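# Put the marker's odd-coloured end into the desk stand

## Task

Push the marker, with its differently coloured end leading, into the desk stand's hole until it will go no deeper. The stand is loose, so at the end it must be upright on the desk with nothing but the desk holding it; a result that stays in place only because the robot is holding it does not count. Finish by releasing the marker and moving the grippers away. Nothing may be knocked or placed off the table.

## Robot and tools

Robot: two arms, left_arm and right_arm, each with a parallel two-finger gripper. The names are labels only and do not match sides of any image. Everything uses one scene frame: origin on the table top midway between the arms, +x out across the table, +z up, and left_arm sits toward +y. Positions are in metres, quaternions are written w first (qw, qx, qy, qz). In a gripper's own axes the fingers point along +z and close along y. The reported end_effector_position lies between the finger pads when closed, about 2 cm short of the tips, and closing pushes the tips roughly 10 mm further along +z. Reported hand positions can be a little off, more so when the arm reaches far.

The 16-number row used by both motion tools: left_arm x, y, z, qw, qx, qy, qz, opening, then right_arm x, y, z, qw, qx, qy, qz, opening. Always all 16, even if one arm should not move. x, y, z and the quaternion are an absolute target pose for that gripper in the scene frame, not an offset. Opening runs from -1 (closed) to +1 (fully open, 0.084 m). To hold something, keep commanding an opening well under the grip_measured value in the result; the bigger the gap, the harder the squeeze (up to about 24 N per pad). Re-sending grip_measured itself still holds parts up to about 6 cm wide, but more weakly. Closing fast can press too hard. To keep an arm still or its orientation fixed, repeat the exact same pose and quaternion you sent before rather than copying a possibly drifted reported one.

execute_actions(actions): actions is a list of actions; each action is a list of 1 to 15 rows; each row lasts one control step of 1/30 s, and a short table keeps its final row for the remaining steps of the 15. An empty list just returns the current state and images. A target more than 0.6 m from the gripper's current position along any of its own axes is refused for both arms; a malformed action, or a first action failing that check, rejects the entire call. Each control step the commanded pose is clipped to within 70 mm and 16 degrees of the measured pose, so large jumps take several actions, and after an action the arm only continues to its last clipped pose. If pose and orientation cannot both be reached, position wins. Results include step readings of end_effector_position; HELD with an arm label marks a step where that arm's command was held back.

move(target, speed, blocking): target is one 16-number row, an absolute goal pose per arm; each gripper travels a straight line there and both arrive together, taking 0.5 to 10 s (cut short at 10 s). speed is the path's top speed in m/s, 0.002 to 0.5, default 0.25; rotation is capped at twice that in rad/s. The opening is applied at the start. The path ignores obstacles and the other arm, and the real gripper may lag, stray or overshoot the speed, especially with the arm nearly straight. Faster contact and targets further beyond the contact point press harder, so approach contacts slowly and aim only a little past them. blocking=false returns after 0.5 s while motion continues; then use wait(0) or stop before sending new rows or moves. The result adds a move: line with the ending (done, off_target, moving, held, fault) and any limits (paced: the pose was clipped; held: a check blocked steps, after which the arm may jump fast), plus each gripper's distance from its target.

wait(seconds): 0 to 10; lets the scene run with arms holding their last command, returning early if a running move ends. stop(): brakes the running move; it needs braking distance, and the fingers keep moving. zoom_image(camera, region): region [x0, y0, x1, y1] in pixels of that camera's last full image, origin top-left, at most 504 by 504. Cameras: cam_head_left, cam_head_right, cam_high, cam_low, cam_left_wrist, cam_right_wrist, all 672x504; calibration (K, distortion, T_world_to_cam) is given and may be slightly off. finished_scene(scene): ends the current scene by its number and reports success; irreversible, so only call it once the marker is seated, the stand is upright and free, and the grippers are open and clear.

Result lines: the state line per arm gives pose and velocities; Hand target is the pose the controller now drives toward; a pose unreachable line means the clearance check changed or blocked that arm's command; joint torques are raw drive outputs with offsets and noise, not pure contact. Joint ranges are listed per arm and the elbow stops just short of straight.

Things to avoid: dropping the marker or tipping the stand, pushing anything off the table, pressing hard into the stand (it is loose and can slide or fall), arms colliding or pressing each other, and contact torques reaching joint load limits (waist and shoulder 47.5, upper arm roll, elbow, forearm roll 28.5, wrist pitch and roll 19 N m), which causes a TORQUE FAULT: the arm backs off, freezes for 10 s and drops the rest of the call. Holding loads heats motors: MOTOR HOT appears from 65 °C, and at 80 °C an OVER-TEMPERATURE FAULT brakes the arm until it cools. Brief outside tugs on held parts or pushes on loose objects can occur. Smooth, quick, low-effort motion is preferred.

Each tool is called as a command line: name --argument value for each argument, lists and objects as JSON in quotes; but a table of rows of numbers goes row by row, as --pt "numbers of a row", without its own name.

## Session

execute_actions --actions '[]'

Scene clock: 0.00 s.
left_arm: end_effector_position=(+0.5185, +0.5152, +0.1303) grip_measured=+1.00 end_effector_quat_wxyz=(+0.229, -0.286, +0.895, +0.255) end_effector_velocity=(-0.000, +0.000, -0.000) end_effector_angular_velocity=(-0.001, -0.001, +0.001) | right_arm: end_effector_position=(+0.2729, -0.3968, +0.1190) grip_measured=+1.00 end_effector_quat_wxyz=(-0.192, +0.722, +0.664, -0.020) end_effector_velocity=(-0.000, +0.001, +0.000) end_effector_angular_velocity=(+0.001, +0.000, +0.003)
Joint positions: left_arm=[ 0.205  0.218 -0.108  0.949  1.177  0.627  1.768  0.084] | right_arm=[-0.167  0.005 -0.253  0.814  0.129  1.184 -1.965  0.084]
Joint velocities: left_arm=[-0.     0.     0.    -0.    -0.001 -0.    -0.001 -0.   ] | right_arm=[ 0.001 -0.001  0.001 -0.    -0.     0.001 -0.001  0.   ]
Joint torques (N m, as the arm reports them, + toward a larger angle): no reading
Motor temperatures (°C, as the motors report them): left_arm=[36 35 32 33 33 35 34] | right_arm=[32 34 34 32 34 36 35]
Hand target (left_arm): +0.519, +0.515, +0.130; +0.229, -0.286, +0.895, +0.255
Hand target (right_arm): +0.273, -0.397, +0.119; -0.192, +0.722, +0.664, -0.020
camera_calibration (this result's frames):
cam_left_wrist: T_world_to_cam=[[-0.638689, 0.71123, 0.293648, -0.0382244], [0.714441, 0.406415, 0.569562, -0.586142], [0.285747, 0.573567, -0.767704, -0.206916], [0, 0, 0, 1]] pos_world=[0.453476, 0.384083, 0.186219]
cam_right_wrist: T_world_to_cam=[[0.951861, -0.0326462, -0.304788, -0.203255], [-0.103711, -0.969972, -0.219998, -0.267508], [-0.288453, 0.241017, -0.926663, 0.413938], [0, 0, 0, 1]] pos_world=[0.285128, -0.365876, 0.26278]

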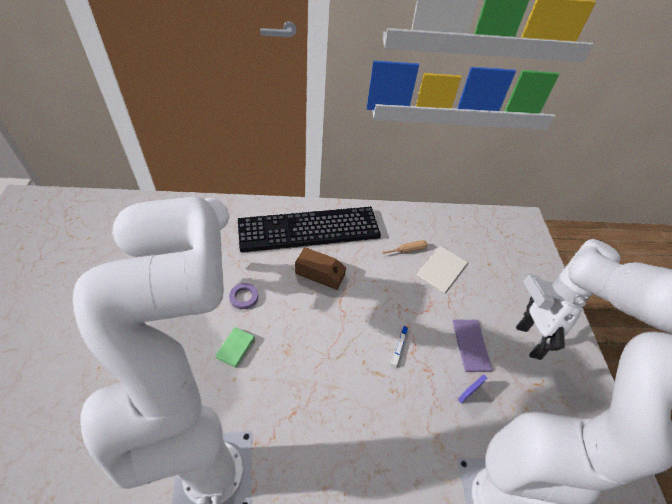

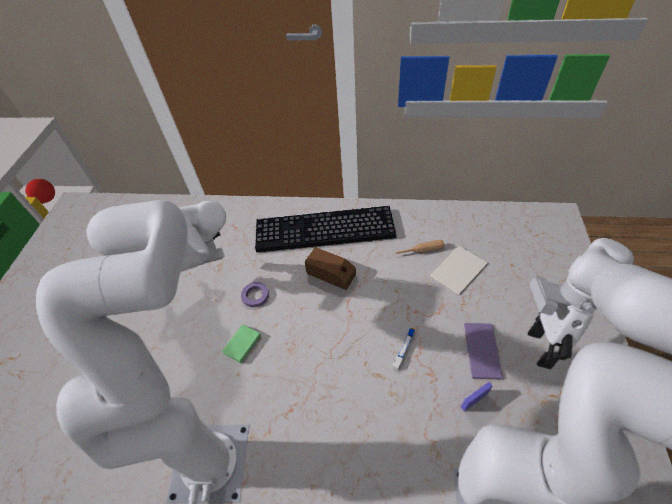

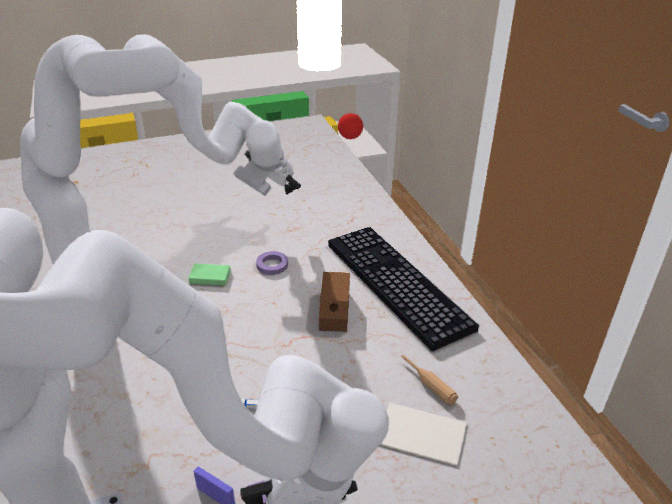

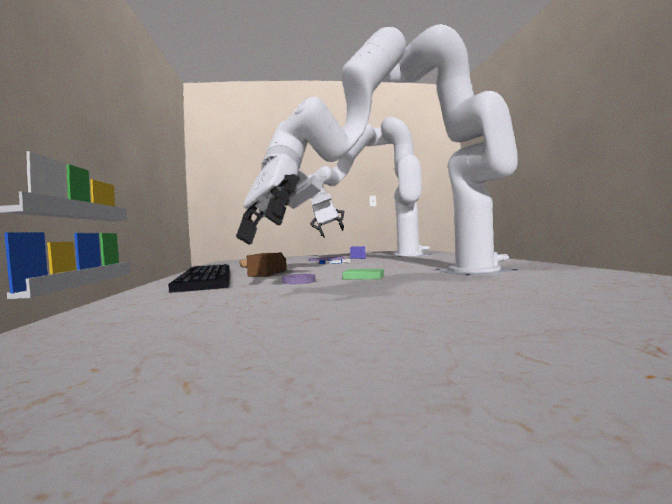

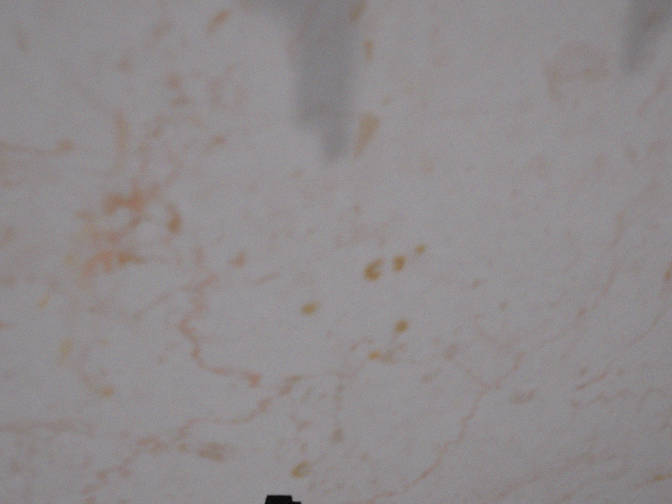

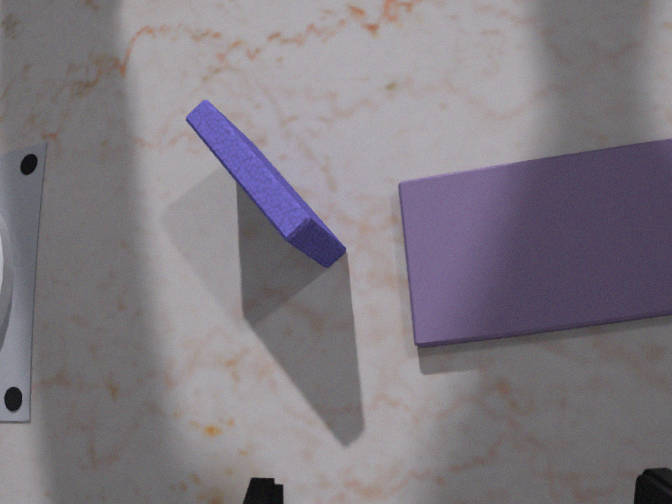

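zoom_image --camera "cam_head_left" --region '[280, 235, 430, 375]'

zoom_image --camera "cam_head_right" --region '[295, 240, 365, 295]'

zoom_image --camera "cam_high" --region '[295, 260, 375, 340]'

Region (280, 235, 430, 375) of cam_head_left's 672x504 image, scaled by 3.360, with more detail than that image has; it fills the top 470 rows of this view, and the rest is white.

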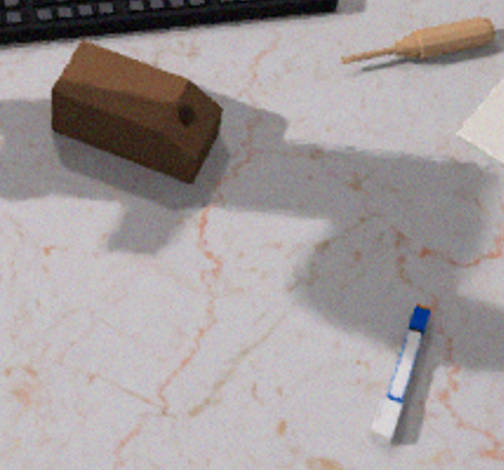

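Region (295, 240, 365, 295) of cam_head_right's 672x504 image, scaled by 7.200, with more detail than that image has; it fills the top 396 rows of this view, and the rest is white.

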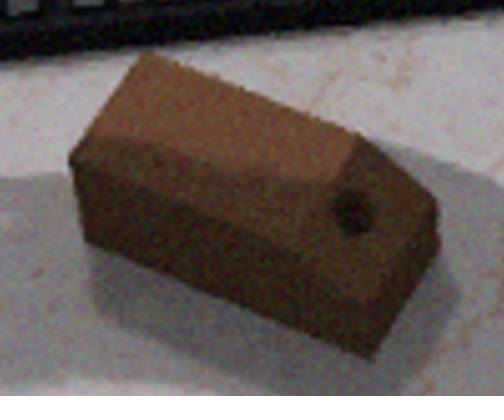

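Region (295, 260, 375, 340) of cam_high's 672x504 image, scaled by 6.300, with more detail than that image has.

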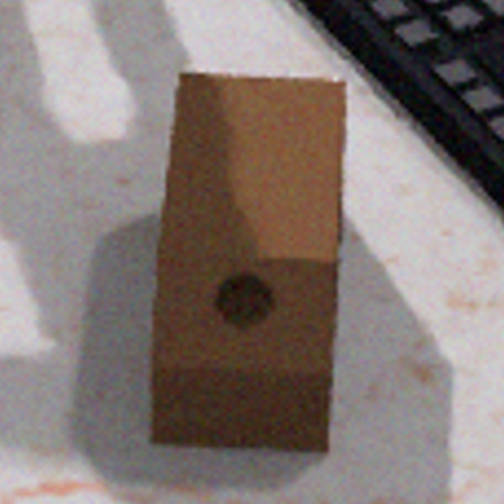

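move --target '[0.564,0.136,0.12,0.140,0.812,0.523,-0.218,1, 0.300,-0.104,0.09,0.068,0.921,-0.187,0.335,0]' --speed 0.4

Scene clock: 26.07 s.
left_arm: end_effector_position=(+0.5628, +0.1370, +0.1209) grip_measured=+1.00 end_effector_quat_wxyz=(+0.141, +0.810, +0.526, -0.218) end_effector_velocity=(+0.001, -0.001, +0.000) end_effector_angular_velocity=(+0.002, +0.010, -0.010) | right_arm: end_effector_position=(+0.2988, -0.1055, +0.0896) grip_measured=-0.01 end_effector_quat_wxyz=(+0.071, +0.921, -0.186, +0.334) end_effector_velocity=(+0.000, +0.001, +0.000) end_effector_angular_velocity=(-0.002, -0.000, -0.002)
Joint positions: left_arm=[ 0.549  1.068 -1.212  1.629  0.478  1.191  4.621  0.084] | right_arm=[ 0.307  0.443  0.779  0.702  1.725 -1.015 -0.496  0.044]
Joint velocities: left_arm=[-0.015  0.006  0.004  0.024 -0.003  0.023  0.007 -0.   ] | right_arm=[ 0.001  0.004 -0.     0.005  0.002 -0.005 -0.003  0.   ]
Joint torques (N m, as the arm reports them, + toward a larger angle): left_arm=[ -1.32 -26.86 -23.25   6.29  -0.39  -1.48  -0.06] | right_arm=[ -2.48 -12.34   4.88   7.26   0.48  -1.75   0.8 ]
Motor temperatures (°C, as the motors report them): left_arm=[36 36 33 35 33 34 34] | right_arm=[32 34 34 35 34 36 35]
Hand target (left_arm): +0.563, +0.137, +0.121; +0.141, +0.810, +0.525, -0.218
Hand target (right_arm): +0.299, -0.105, +0.090; +0.071, +0.921, -0.186, +0.334
Off the commanded pose (left_arm): 0.002 m, 0 deg.
Off the commanded pose (right_arm): 0.002 m, 0 deg.
move: done; limits=paced
camera_calibration (this result's frames):
cam_left_wrist: T_world_to_cam=[[0.916083, -0.399526, -0.0342117, -0.421351], [-0.328206, -0.796089, 0.508452, 0.300261], [-0.230375, -0.454555, -0.860411, 0.4327], [0, 0, 0, 1]] pos_world=[0.584224, 0.26738, 0.205216]
cam_right_wrist: T_world_to_cam=[[-0.380552, -0.924683, 0.01189, 0.0483338], [-0.717926, 0.287308, -0.634063, 0.364529], [0.582892, -0.24983, -0.77319, -0.00190119], [0, 0, 0, 1]] pos_world=[0.281206, -0.0605135, 0.22909]

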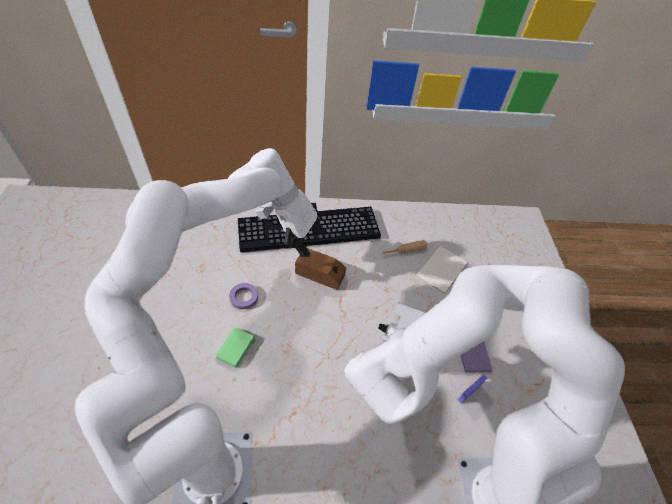

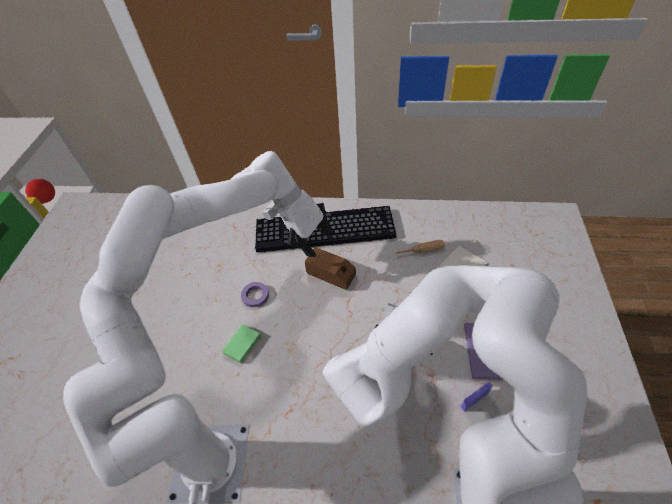

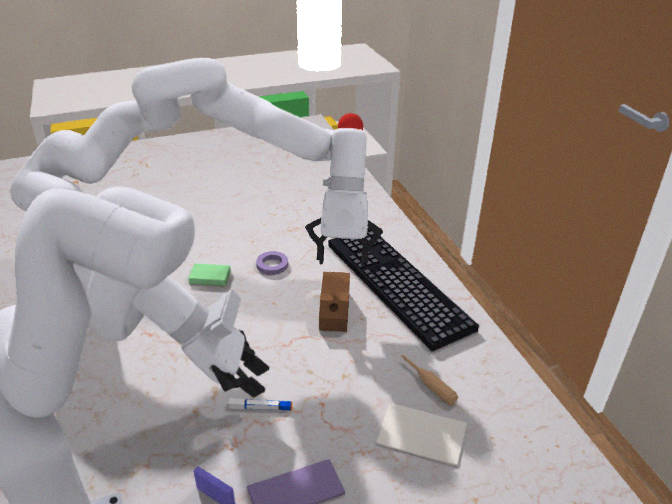

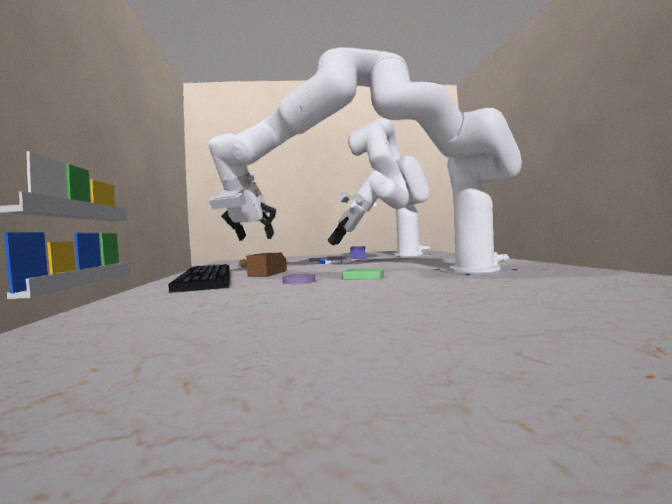

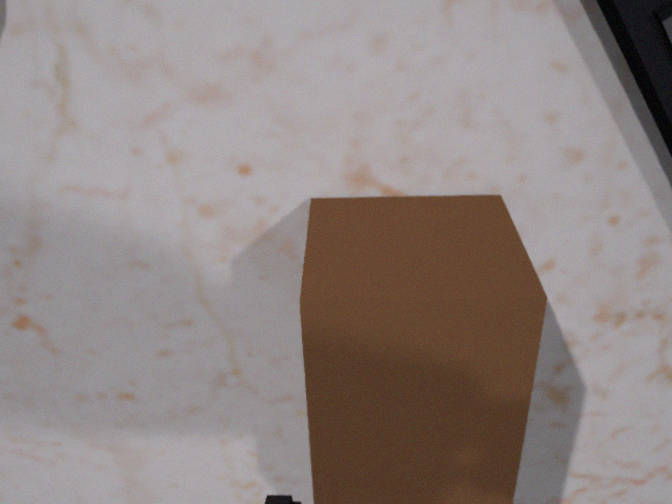

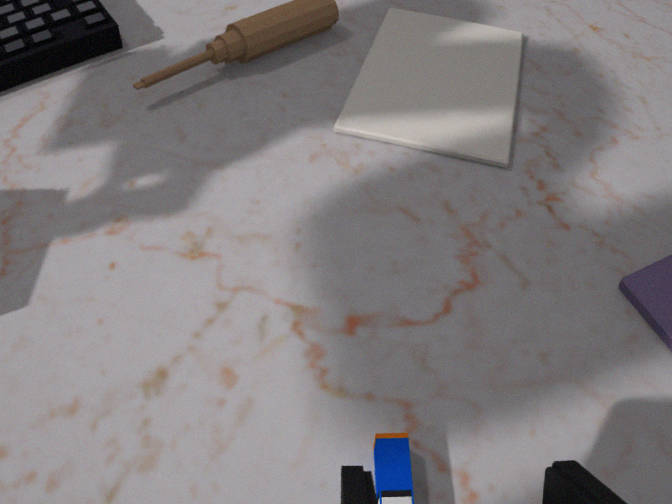

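move --target '[0.557,0.156,0.058,0.140,0.812,0.523,-0.218,1, 0.290,-0.090,0.045,0.068,0.921,-0.187,0.335,0]' --speed 0.1

zoom_image --camera "cam_low" --region '[220, 220, 370, 290]'

Scene clock: 40.03 s.
left_arm: end_effector_position=(+0.5573, +0.1558, +0.0585) grip_measured=+1.00 end_effector_quat_wxyz=(+0.140, +0.812, +0.523, -0.218) end_effector_velocity=(-0.000, +0.002, -0.003) end_effector_angular_velocity=(+0.001, +0.002, +0.002) | right_arm: end_effector_position=(+0.2900, -0.0903, +0.0454) grip_measured=-0.01 end_effector_quat_wxyz=(+0.068, +0.921, -0.187, +0.335) end_effector_velocity=(-0.000, +0.000, -0.002) end_effector_angular_velocity=(+0.001, -0.001, -0.001)
Joint positions: left_arm=[ 0.578  1.136 -1.147  1.564  0.533  1.097  4.669  0.084] | right_arm=[ 0.405  0.609  0.715  0.712  1.597 -1.072 -0.315  0.044]
Joint velocities: left_arm=[ 0.001  0.004  0.005 -0.001  0.002 -0.003  0.001 -0.   ] | right_arm=[ 0.004  0.006 -0.004  0.    -0.006 -0.002  0.009 -0.   ]
Joint torques (N m, as the arm reports them, + toward a larger angle): left_arm=[ -0.13 -26.81 -23.82   5.84   0.02  -1.32   0.05] | right_arm=[ -1.71 -13.27   5.78   5.33   0.25  -1.96   0.88]
Motor temperatures (°C, as the motors report them): left_arm=[36 36 35 34 33 35 34] | right_arm=[32 34 34 34 34 36 35]
Hand target (left_arm): +0.557, +0.156, +0.058; +0.140, +0.812, +0.523, -0.218
Hand target (right_arm): +0.290, -0.090, +0.045; +0.068, +0.921, -0.187, +0.335
Off the commanded pose (left_arm): 0.001 m, 0 deg.
Off the commanded pose (right_arm): 0.000 m, 0 deg.
move: done
camera_calibration (this result's frames):
cam_left_wrist: T_world_to_cam=[[0.913273, -0.405941, -0.0338249, -0.408495], [-0.334161, -0.794089, 0.507701, 0.348198], [-0.232956, -0.452366, -0.860869, 0.387356], [0, 0, 0, 1]] pos_world=[0.579659, 0.285903, 0.142865]
cam_right_wrist: T_world_to_cam=[[-0.380361, -0.924824, 0.0051984, 0.0598515], [-0.716057, 0.290933, -0.634524, 0.325656], [0.585311, -0.245071, -0.772885, -0.0274977], [0, 0, 0, 1]] pos_world=[0.272048, -0.0461308, 0.185073]

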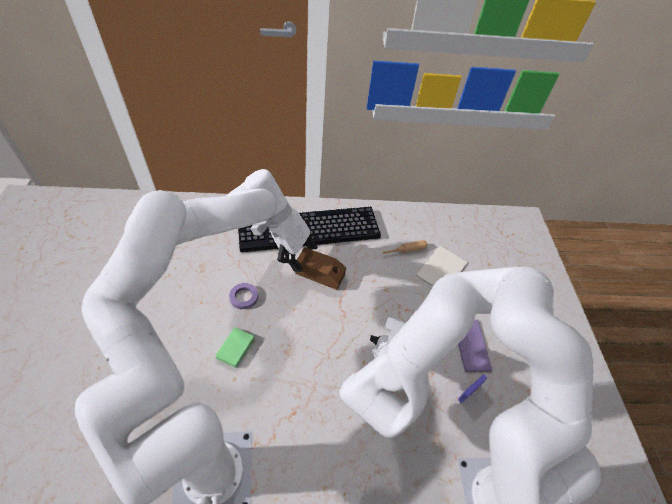

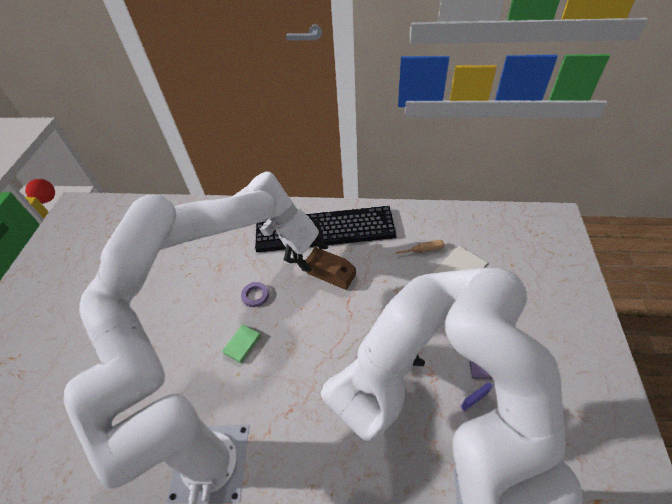

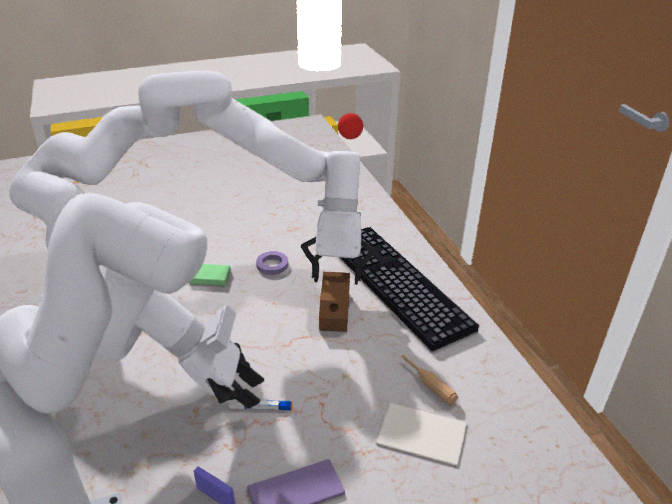

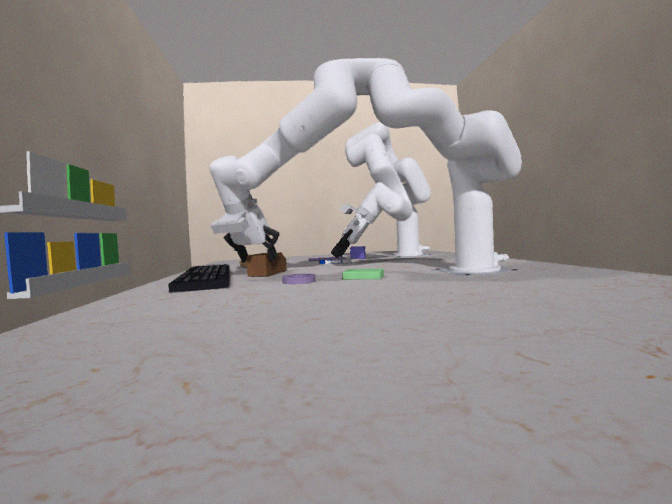

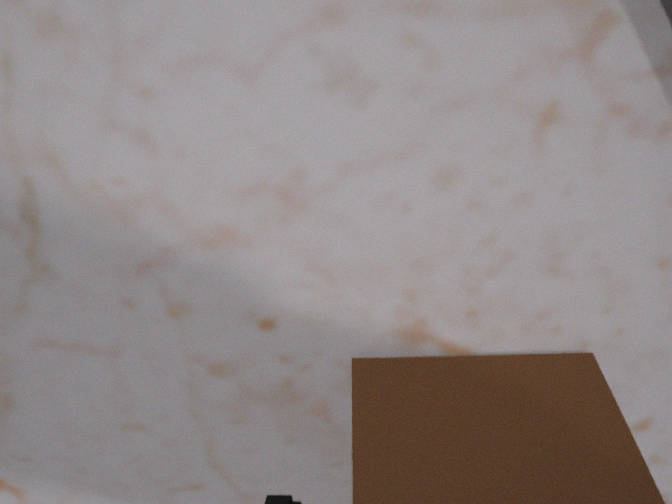

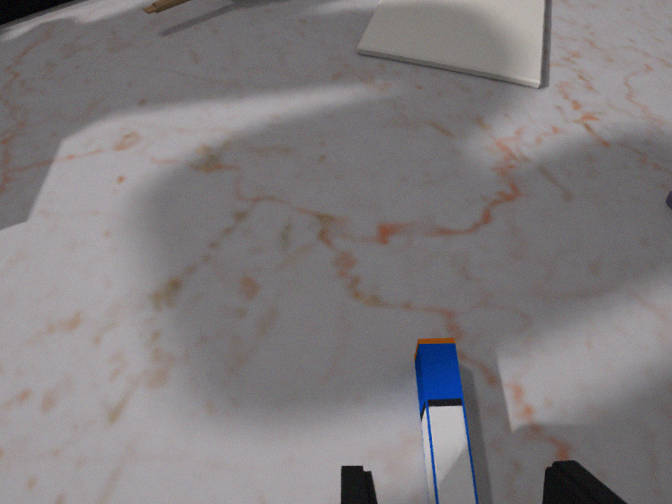

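Region (220, 220, 370, 290) of cam_low's 672x504 image, scaled by 3.360, with more detail than that image has; it fills the top 235 rows of this view, and the rest is white.

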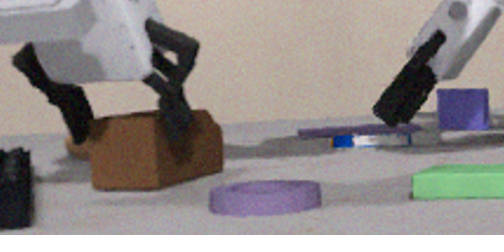

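move --target '[0.557,0.156,0.056,0.140,0.812,0.523,-0.218,-0.3, 0.2895,-0.0915,0.026,0.068,0.921,-0.187,0.335,0]' --speed 0.05

move --target '[0.50,0.12,0.058,0.140,0.812,0.523,-0.218,-0.3, 0.2895,-0.0915,0.026,0.068,0.921,-0.187,0.335,-1]' --speed 0.07

zoom_image --camera "cam_low" --region '[240, 230, 370, 290]'

Scene clock: 44.37 s.
left_arm: end_effector_position=(+0.5574, +0.1562, +0.0572) grip_measured=+0.41 end_effector_quat_wxyz=(+0.140, +0.812, +0.523, -0.218) end_effector_velocity=(+0.000, -0.001, -0.002) end_effector_angular_velocity=(-0.001, -0.001, +0.002) | right_arm: end_effector_position=(+0.2895, -0.0915, +0.0263) grip_measured=-0.01 end_effector_quat_wxyz=(+0.068, +0.921, -0.187, +0.335) end_effector_velocity=(+0.001, -0.000, -0.001) end_effector_angular_velocity=(+0.001, -0.005, -0.004)
Joint positions: left_arm=[ 0.578  1.138 -1.146  1.564  0.535  1.095  4.669  0.061] | right_arm=[ 0.427  0.667  0.681  0.708  1.537 -1.082 -0.25   0.044]
Joint velocities: left_arm=[-0.002  0.004  0.002 -0.001  0.003 -0.007 -0.002  0.001] | right_arm=[ 0.003  0.006 -0.005  0.    -0.008 -0.005  0.012 -0.   ]
Joint torques (N m, as the arm reports them, + toward a larger angle): left_arm=[ -3.3  -20.13 -17.57   4.02   1.05  -2.62   0.37] | right_arm=[ -1.56 -13.84   5.92   5.44   0.9   -1.71   1.1 ]
Motor temperatures (°C, as the motors report them): left_arm=[36 36 36 34 33 35 34] | right_arm=[32 34 34 34 34 37 35]
Hand target (left_arm): +0.557, +0.156, +0.056; +0.140, +0.812, +0.523, -0.218
Hand target (right_arm): +0.289, -0.092, +0.026; +0.068, +0.921, -0.187, +0.335
Off the commanded pose (left_arm): 0.001 m, 0 deg.
Off the commanded pose (right_arm): 0.000 m, 0 deg.
move: done
camera_calibration (this result's frames):
cam_left_wrist: T_world_to_cam=[[0.913528, -0.405407, -0.0333371, -0.408714], [-0.333879, -0.794111, 0.50785, 0.349044], [-0.23236, -0.452805, -0.8608, 0.386201], [0, 0, 0, 1]] pos_world=[0.579648, 0.286358, 0.141554]
cam_right_wrist: T_world_to_cam=[[-0.380242, -0.924874, 0.00493868, 0.058548], [-0.716315, 0.291112, -0.63415, 0.313617], [0.585071, -0.244668, -0.773194, -0.0421237], [0, 0, 0, 1]] pos_world=[0.271556, -0.0474543, 0.166021]

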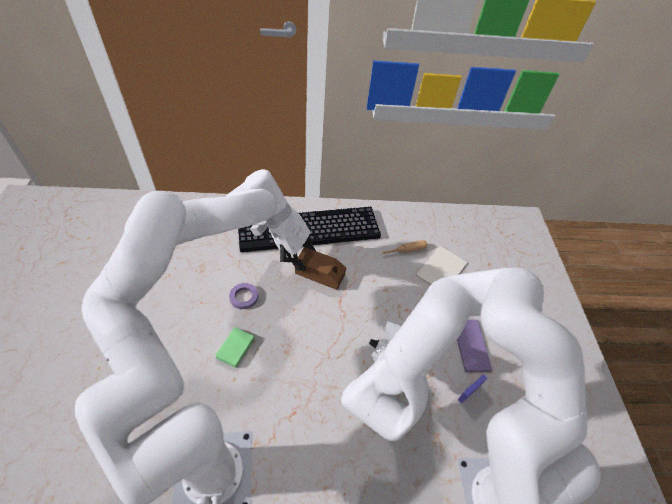

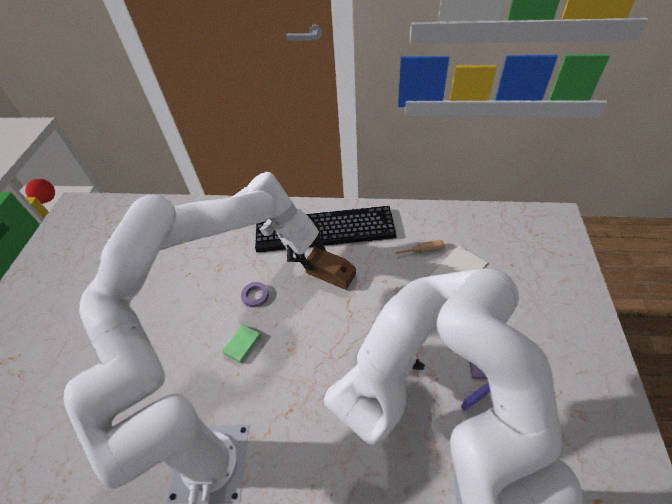

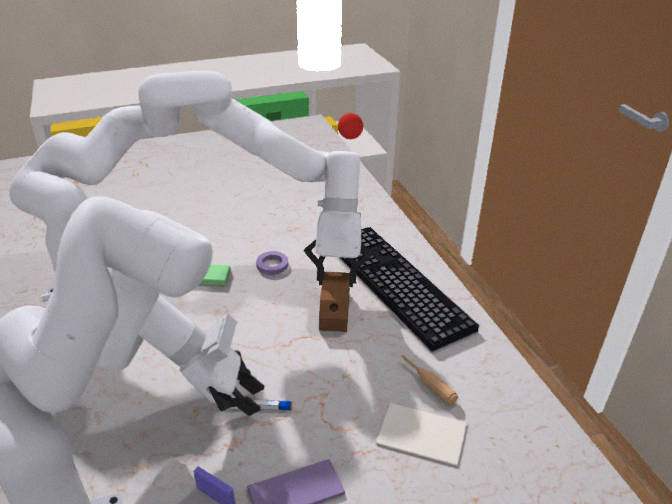

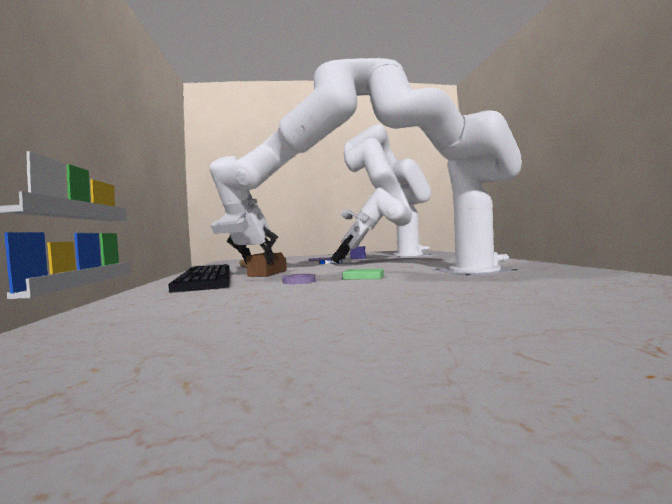

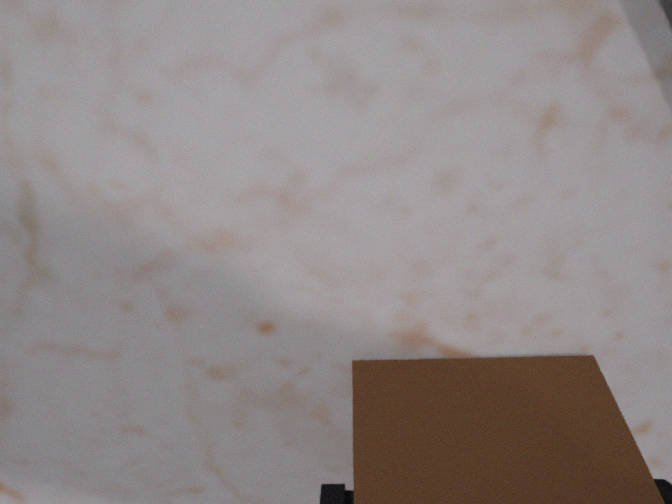

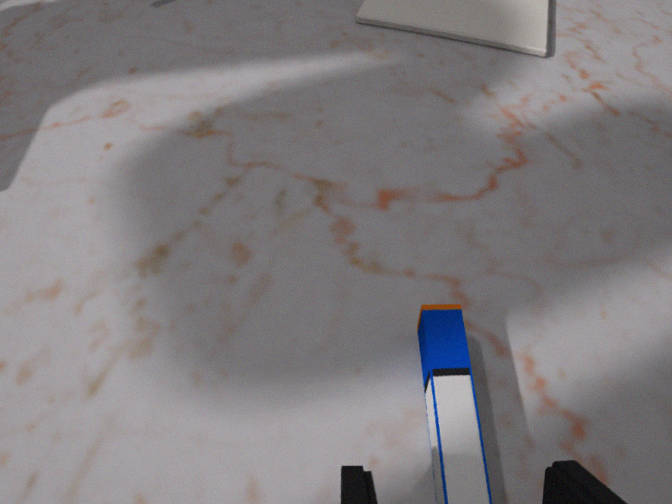

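Scene clock: 45.70 s.
left_arm: end_effector_position=(+0.4994, +0.1199, +0.0575) grip_measured=+0.41 end_effector_quat_wxyz=(+0.139, +0.812, +0.523, -0.219) end_effector_velocity=(-0.001, -0.001, +0.001) end_effector_angular_velocity=(-0.000, -0.002, +0.003) | right_arm: end_effector_position=(+0.2896, -0.0915, +0.0261) grip_measured=-0.74 end_effector_quat_wxyz=(+0.068, +0.921, -0.187, +0.335) end_effector_velocity=(-0.000, -0.000, -0.000) end_effector_angular_velocity=(-0.002, +0.001, +0.002)
Joint positions: left_arm=[ 0.651  1.067 -1.189  1.304  0.548  0.953  4.562  0.061] | right_arm=[ 0.427  0.668  0.68   0.708  1.536 -1.083 -0.249  0.011]
Joint velocities: left_arm=[ 0.004 -0.004 -0.002 -0.01   0.001 -0.008 -0.007 -0.   ] | right_arm=[ 0.     0.     0.001 -0.001  0.001 -0.    -0.002 -0.   ]
Joint torques (N m, as the arm reports them, + toward a larger angle): left_arm=[ -2.21 -21.18 -23.1    3.01  -0.12  -0.27   0.12] | right_arm=[ -2.2  -12.8    5.53   4.89   0.57  -1.02   0.79]
Motor temperatures (°C, as the motors report them): left_arm=[36 36 36 34 33 35 34] | right_arm=[32 34 34 34 34 37 35]
Hand target (left_arm): +0.500, +0.120, +0.058; +0.140, +0.812, +0.523, -0.218
Hand target (right_arm): +0.289, -0.092, +0.026; +0.068, +0.921, -0.187, +0.335
Off the commanded pose (left_arm): 0.001 m, 0 deg.
Off the commanded pose (right_arm): 0.000 m, 0 deg.
move: done
camera_calibration (this result's frames):
cam_left_wrist: T_world_to_cam=[[0.912601, -0.407246, -0.0361962, -0.369512], [-0.33402, -0.793696, 0.508407, 0.300742], [-0.235775, -0.451883, -0.860356, 0.358092], [0, 0, 0, 1]] pos_world=[0.5221, 0.250032, 0.141812]
cam_right_wrist: T_world_to_cam=[[-0.380257, -0.924869, 0.00469622, 0.0586272], [-0.716107, 0.291204, -0.634343, 0.313517], [0.585317, -0.244576, -0.773037, -0.042337], [0, 0, 0, 1]] pos_world=[0.271586, -0.0474295, 0.165874]

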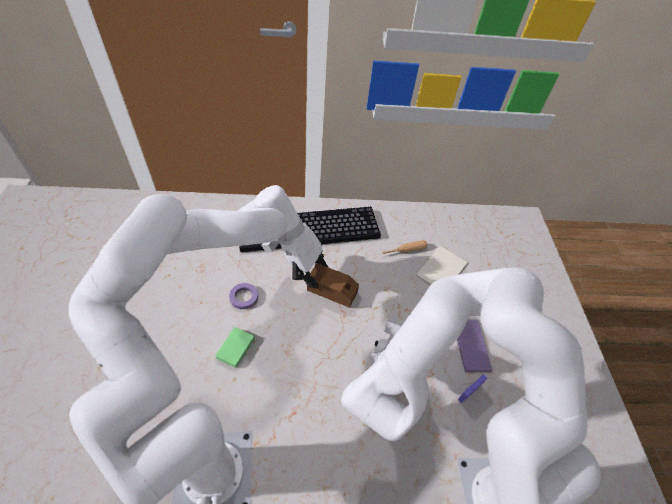

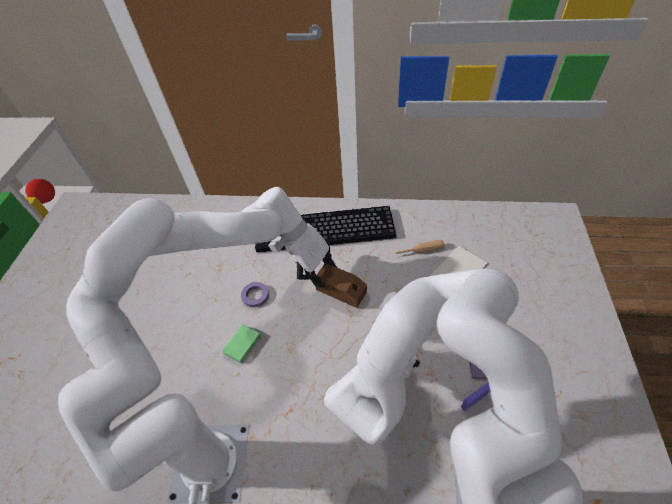

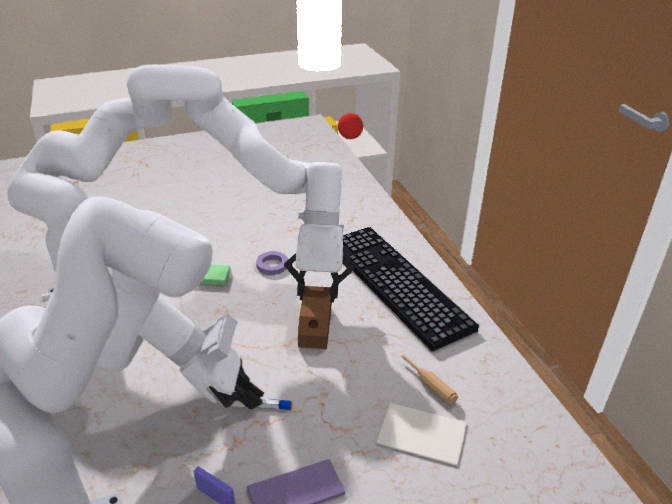

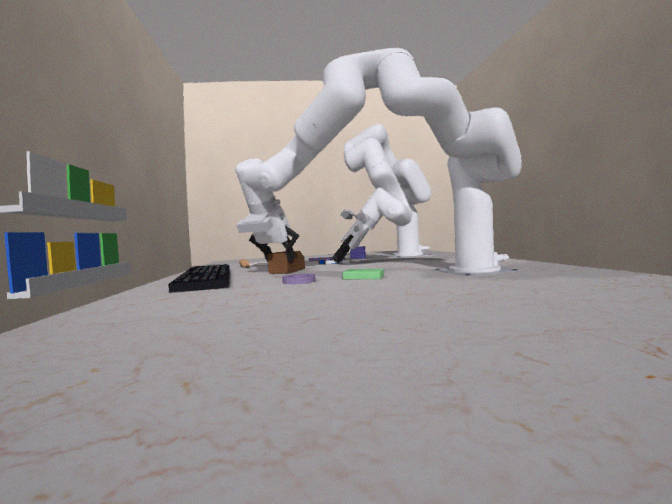

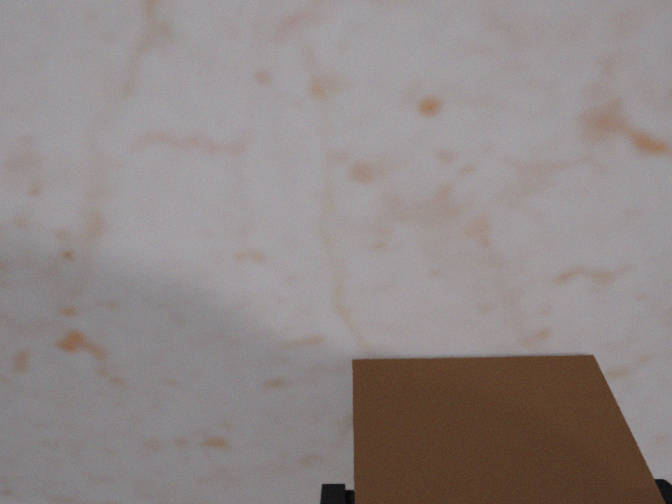

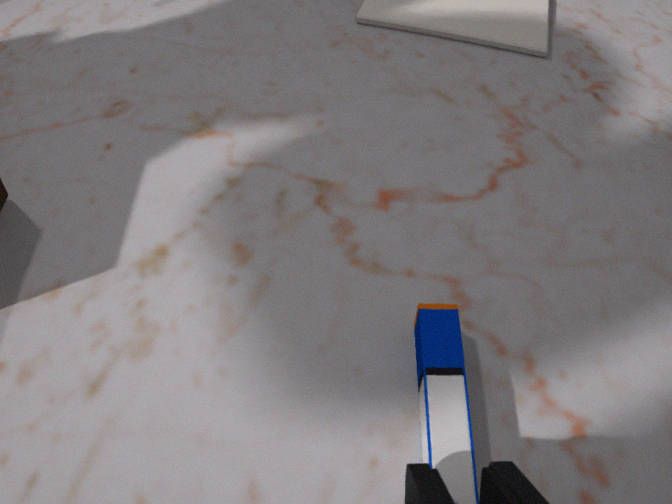

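Region (240, 230, 370, 290) of cam_low's 672x504 image, scaled by 3.877, with more detail than that image has; it fills the top 233 rows of this view, and the rest is white.

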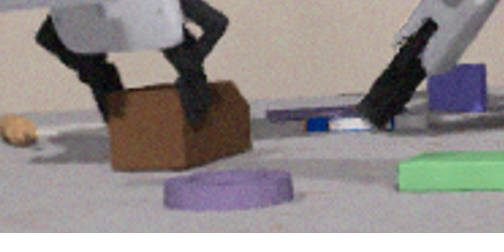

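move --target '[0.50,0.12,0.058,0.140,0.812,0.523,-0.218,-0.3, 0.40,-0.10,0.15,-0.100,0.866,0.192,0.451,-1]' --speed 0.25

Scene clock: 51.80 s.
left_arm: end_effector_position=(+0.5000, +0.1200, +0.0580) grip_measured=+0.40 end_effector_quat_wxyz=(+0.140, +0.812, +0.523, -0.218) end_effector_velocity=(-0.000, -0.001, +0.001) end_effector_angular_velocity=(-0.002, -0.001, -0.002) | right_arm: end_effector_position=(+0.4006, -0.0993, +0.1497) grip_measured=-0.74 end_effector_quat_wxyz=(-0.100, +0.866, +0.191, +0.452) end_effector_velocity=(+0.001, +0.000, +0.000) end_effector_angular_velocity=(+0.008, +0.004, +0.007)
Joint positions: left_arm=[ 0.651  1.066 -1.19   1.304  0.548  0.952  4.561  0.061] | right_arm=[-0.183  0.15   0.56   0.331  0.008 -0.756 -0.098  0.011]
Joint velocities: left_arm=[-0.     0.    -0.002 -0.001 -0.    -0.    -0.    -0.   ] | right_arm=[-0.016  0.001 -0.002  0.003 -0.036  0.005  0.019 -0.   ]
Joint torques (N m, as the arm reports them, + toward a larger angle): left_arm=[ -0.16 -23.34 -25.56   6.05  -0.13  -1.46  -0.28] | right_arm=[-1.84 -9.02  1.48  8.01  0.68 -1.36  0.87]
Motor temperatures (°C, as the motors report them): left_arm=[36 36 37 34 33 35 34] | right_arm=[32 34 34 34 34 37 35]
Hand target (left_arm): +0.500, +0.120, +0.058; +0.140, +0.812, +0.523, -0.218
Hand target (right_arm): +0.401, -0.099, +0.150; -0.100, +0.866, +0.191, +0.452
Off the commanded pose (left_arm): 0.000 m, 0 deg.
Off the commanded pose (right_arm): 0.001 m, 0 deg.
move: done
camera_calibration (this result's frames):
cam_left_wrist: T_world_to_cam=[[0.913274, -0.405882, -0.034491, -0.370622], [-0.333733, -0.794097, 0.507968, 0.300663], [-0.233564, -0.452404, -0.860685, 0.357701], [0, 0, 0, 1]] pos_world=[0.522367, 0.250151, 0.142358]
cam_right_wrist: T_world_to_cam=[[0.429034, -0.90326, 0.00723033, -0.229367], [-0.521945, -0.254432, -0.814148, 0.368613], [0.737227, 0.345523, -0.580612, -0.0447712], [0, 0, 0, 1]] pos_world=[0.323808, -0.0979212, 0.275769]

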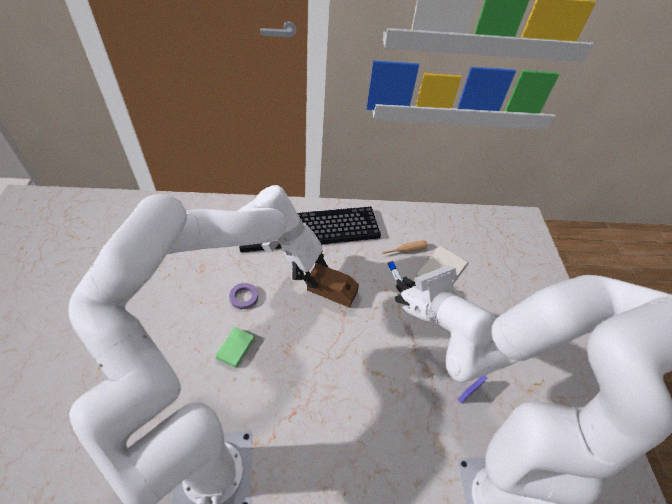

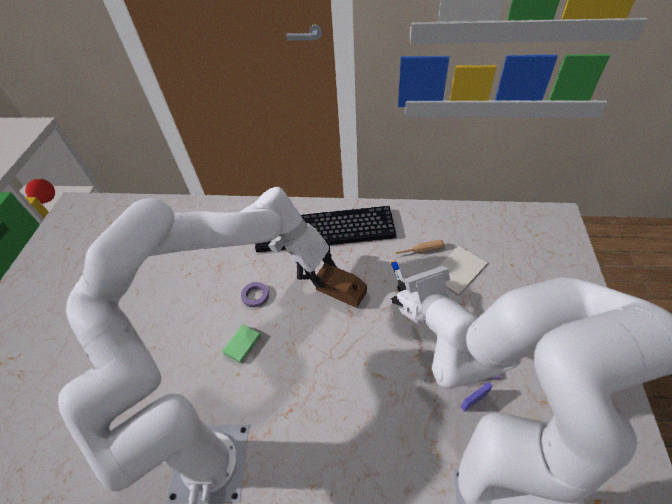

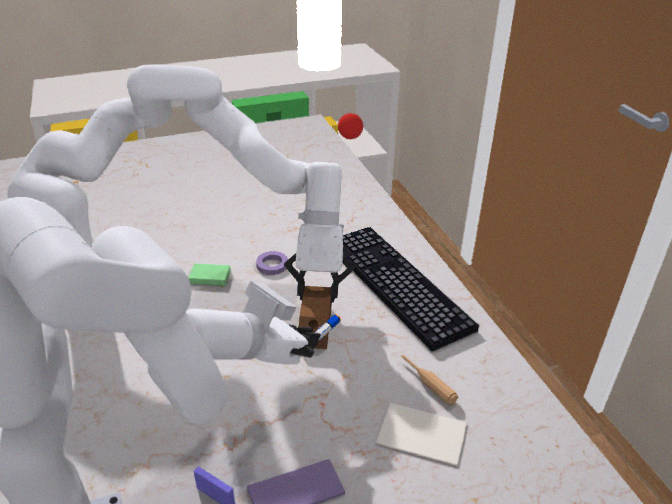

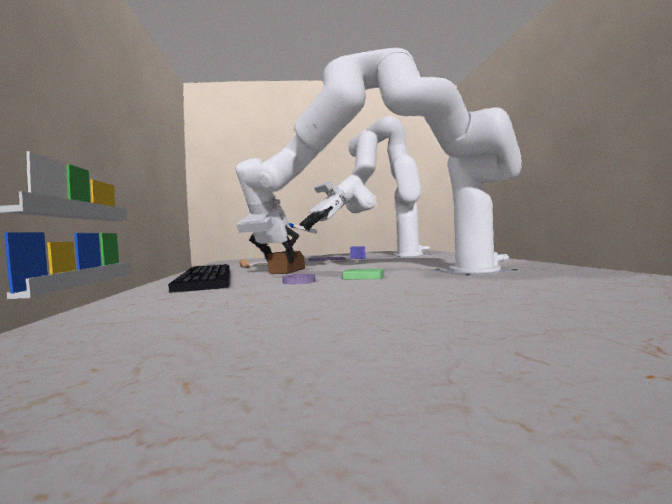

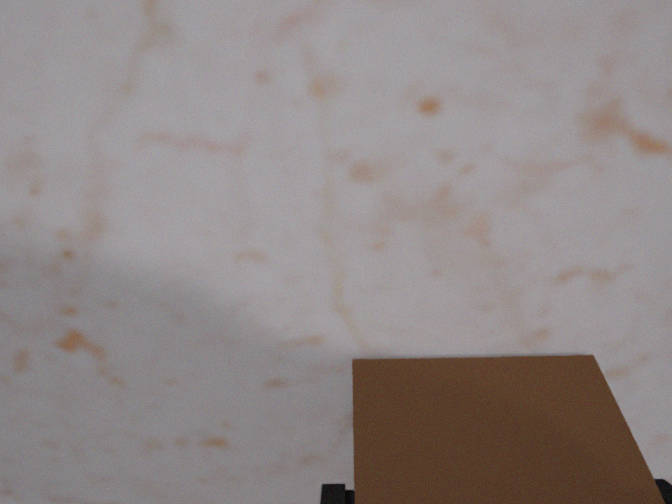

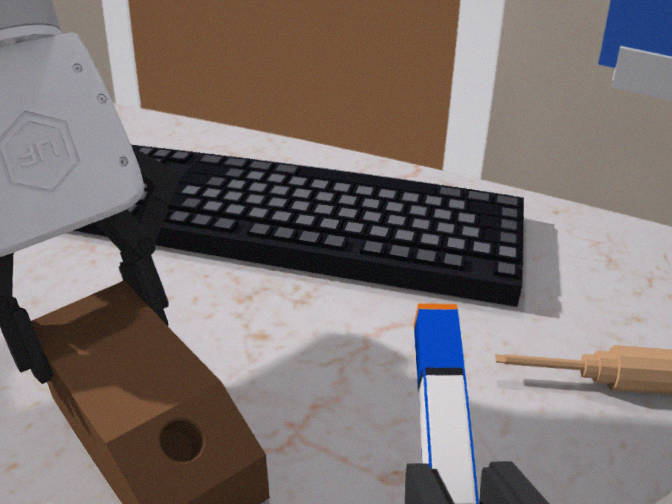

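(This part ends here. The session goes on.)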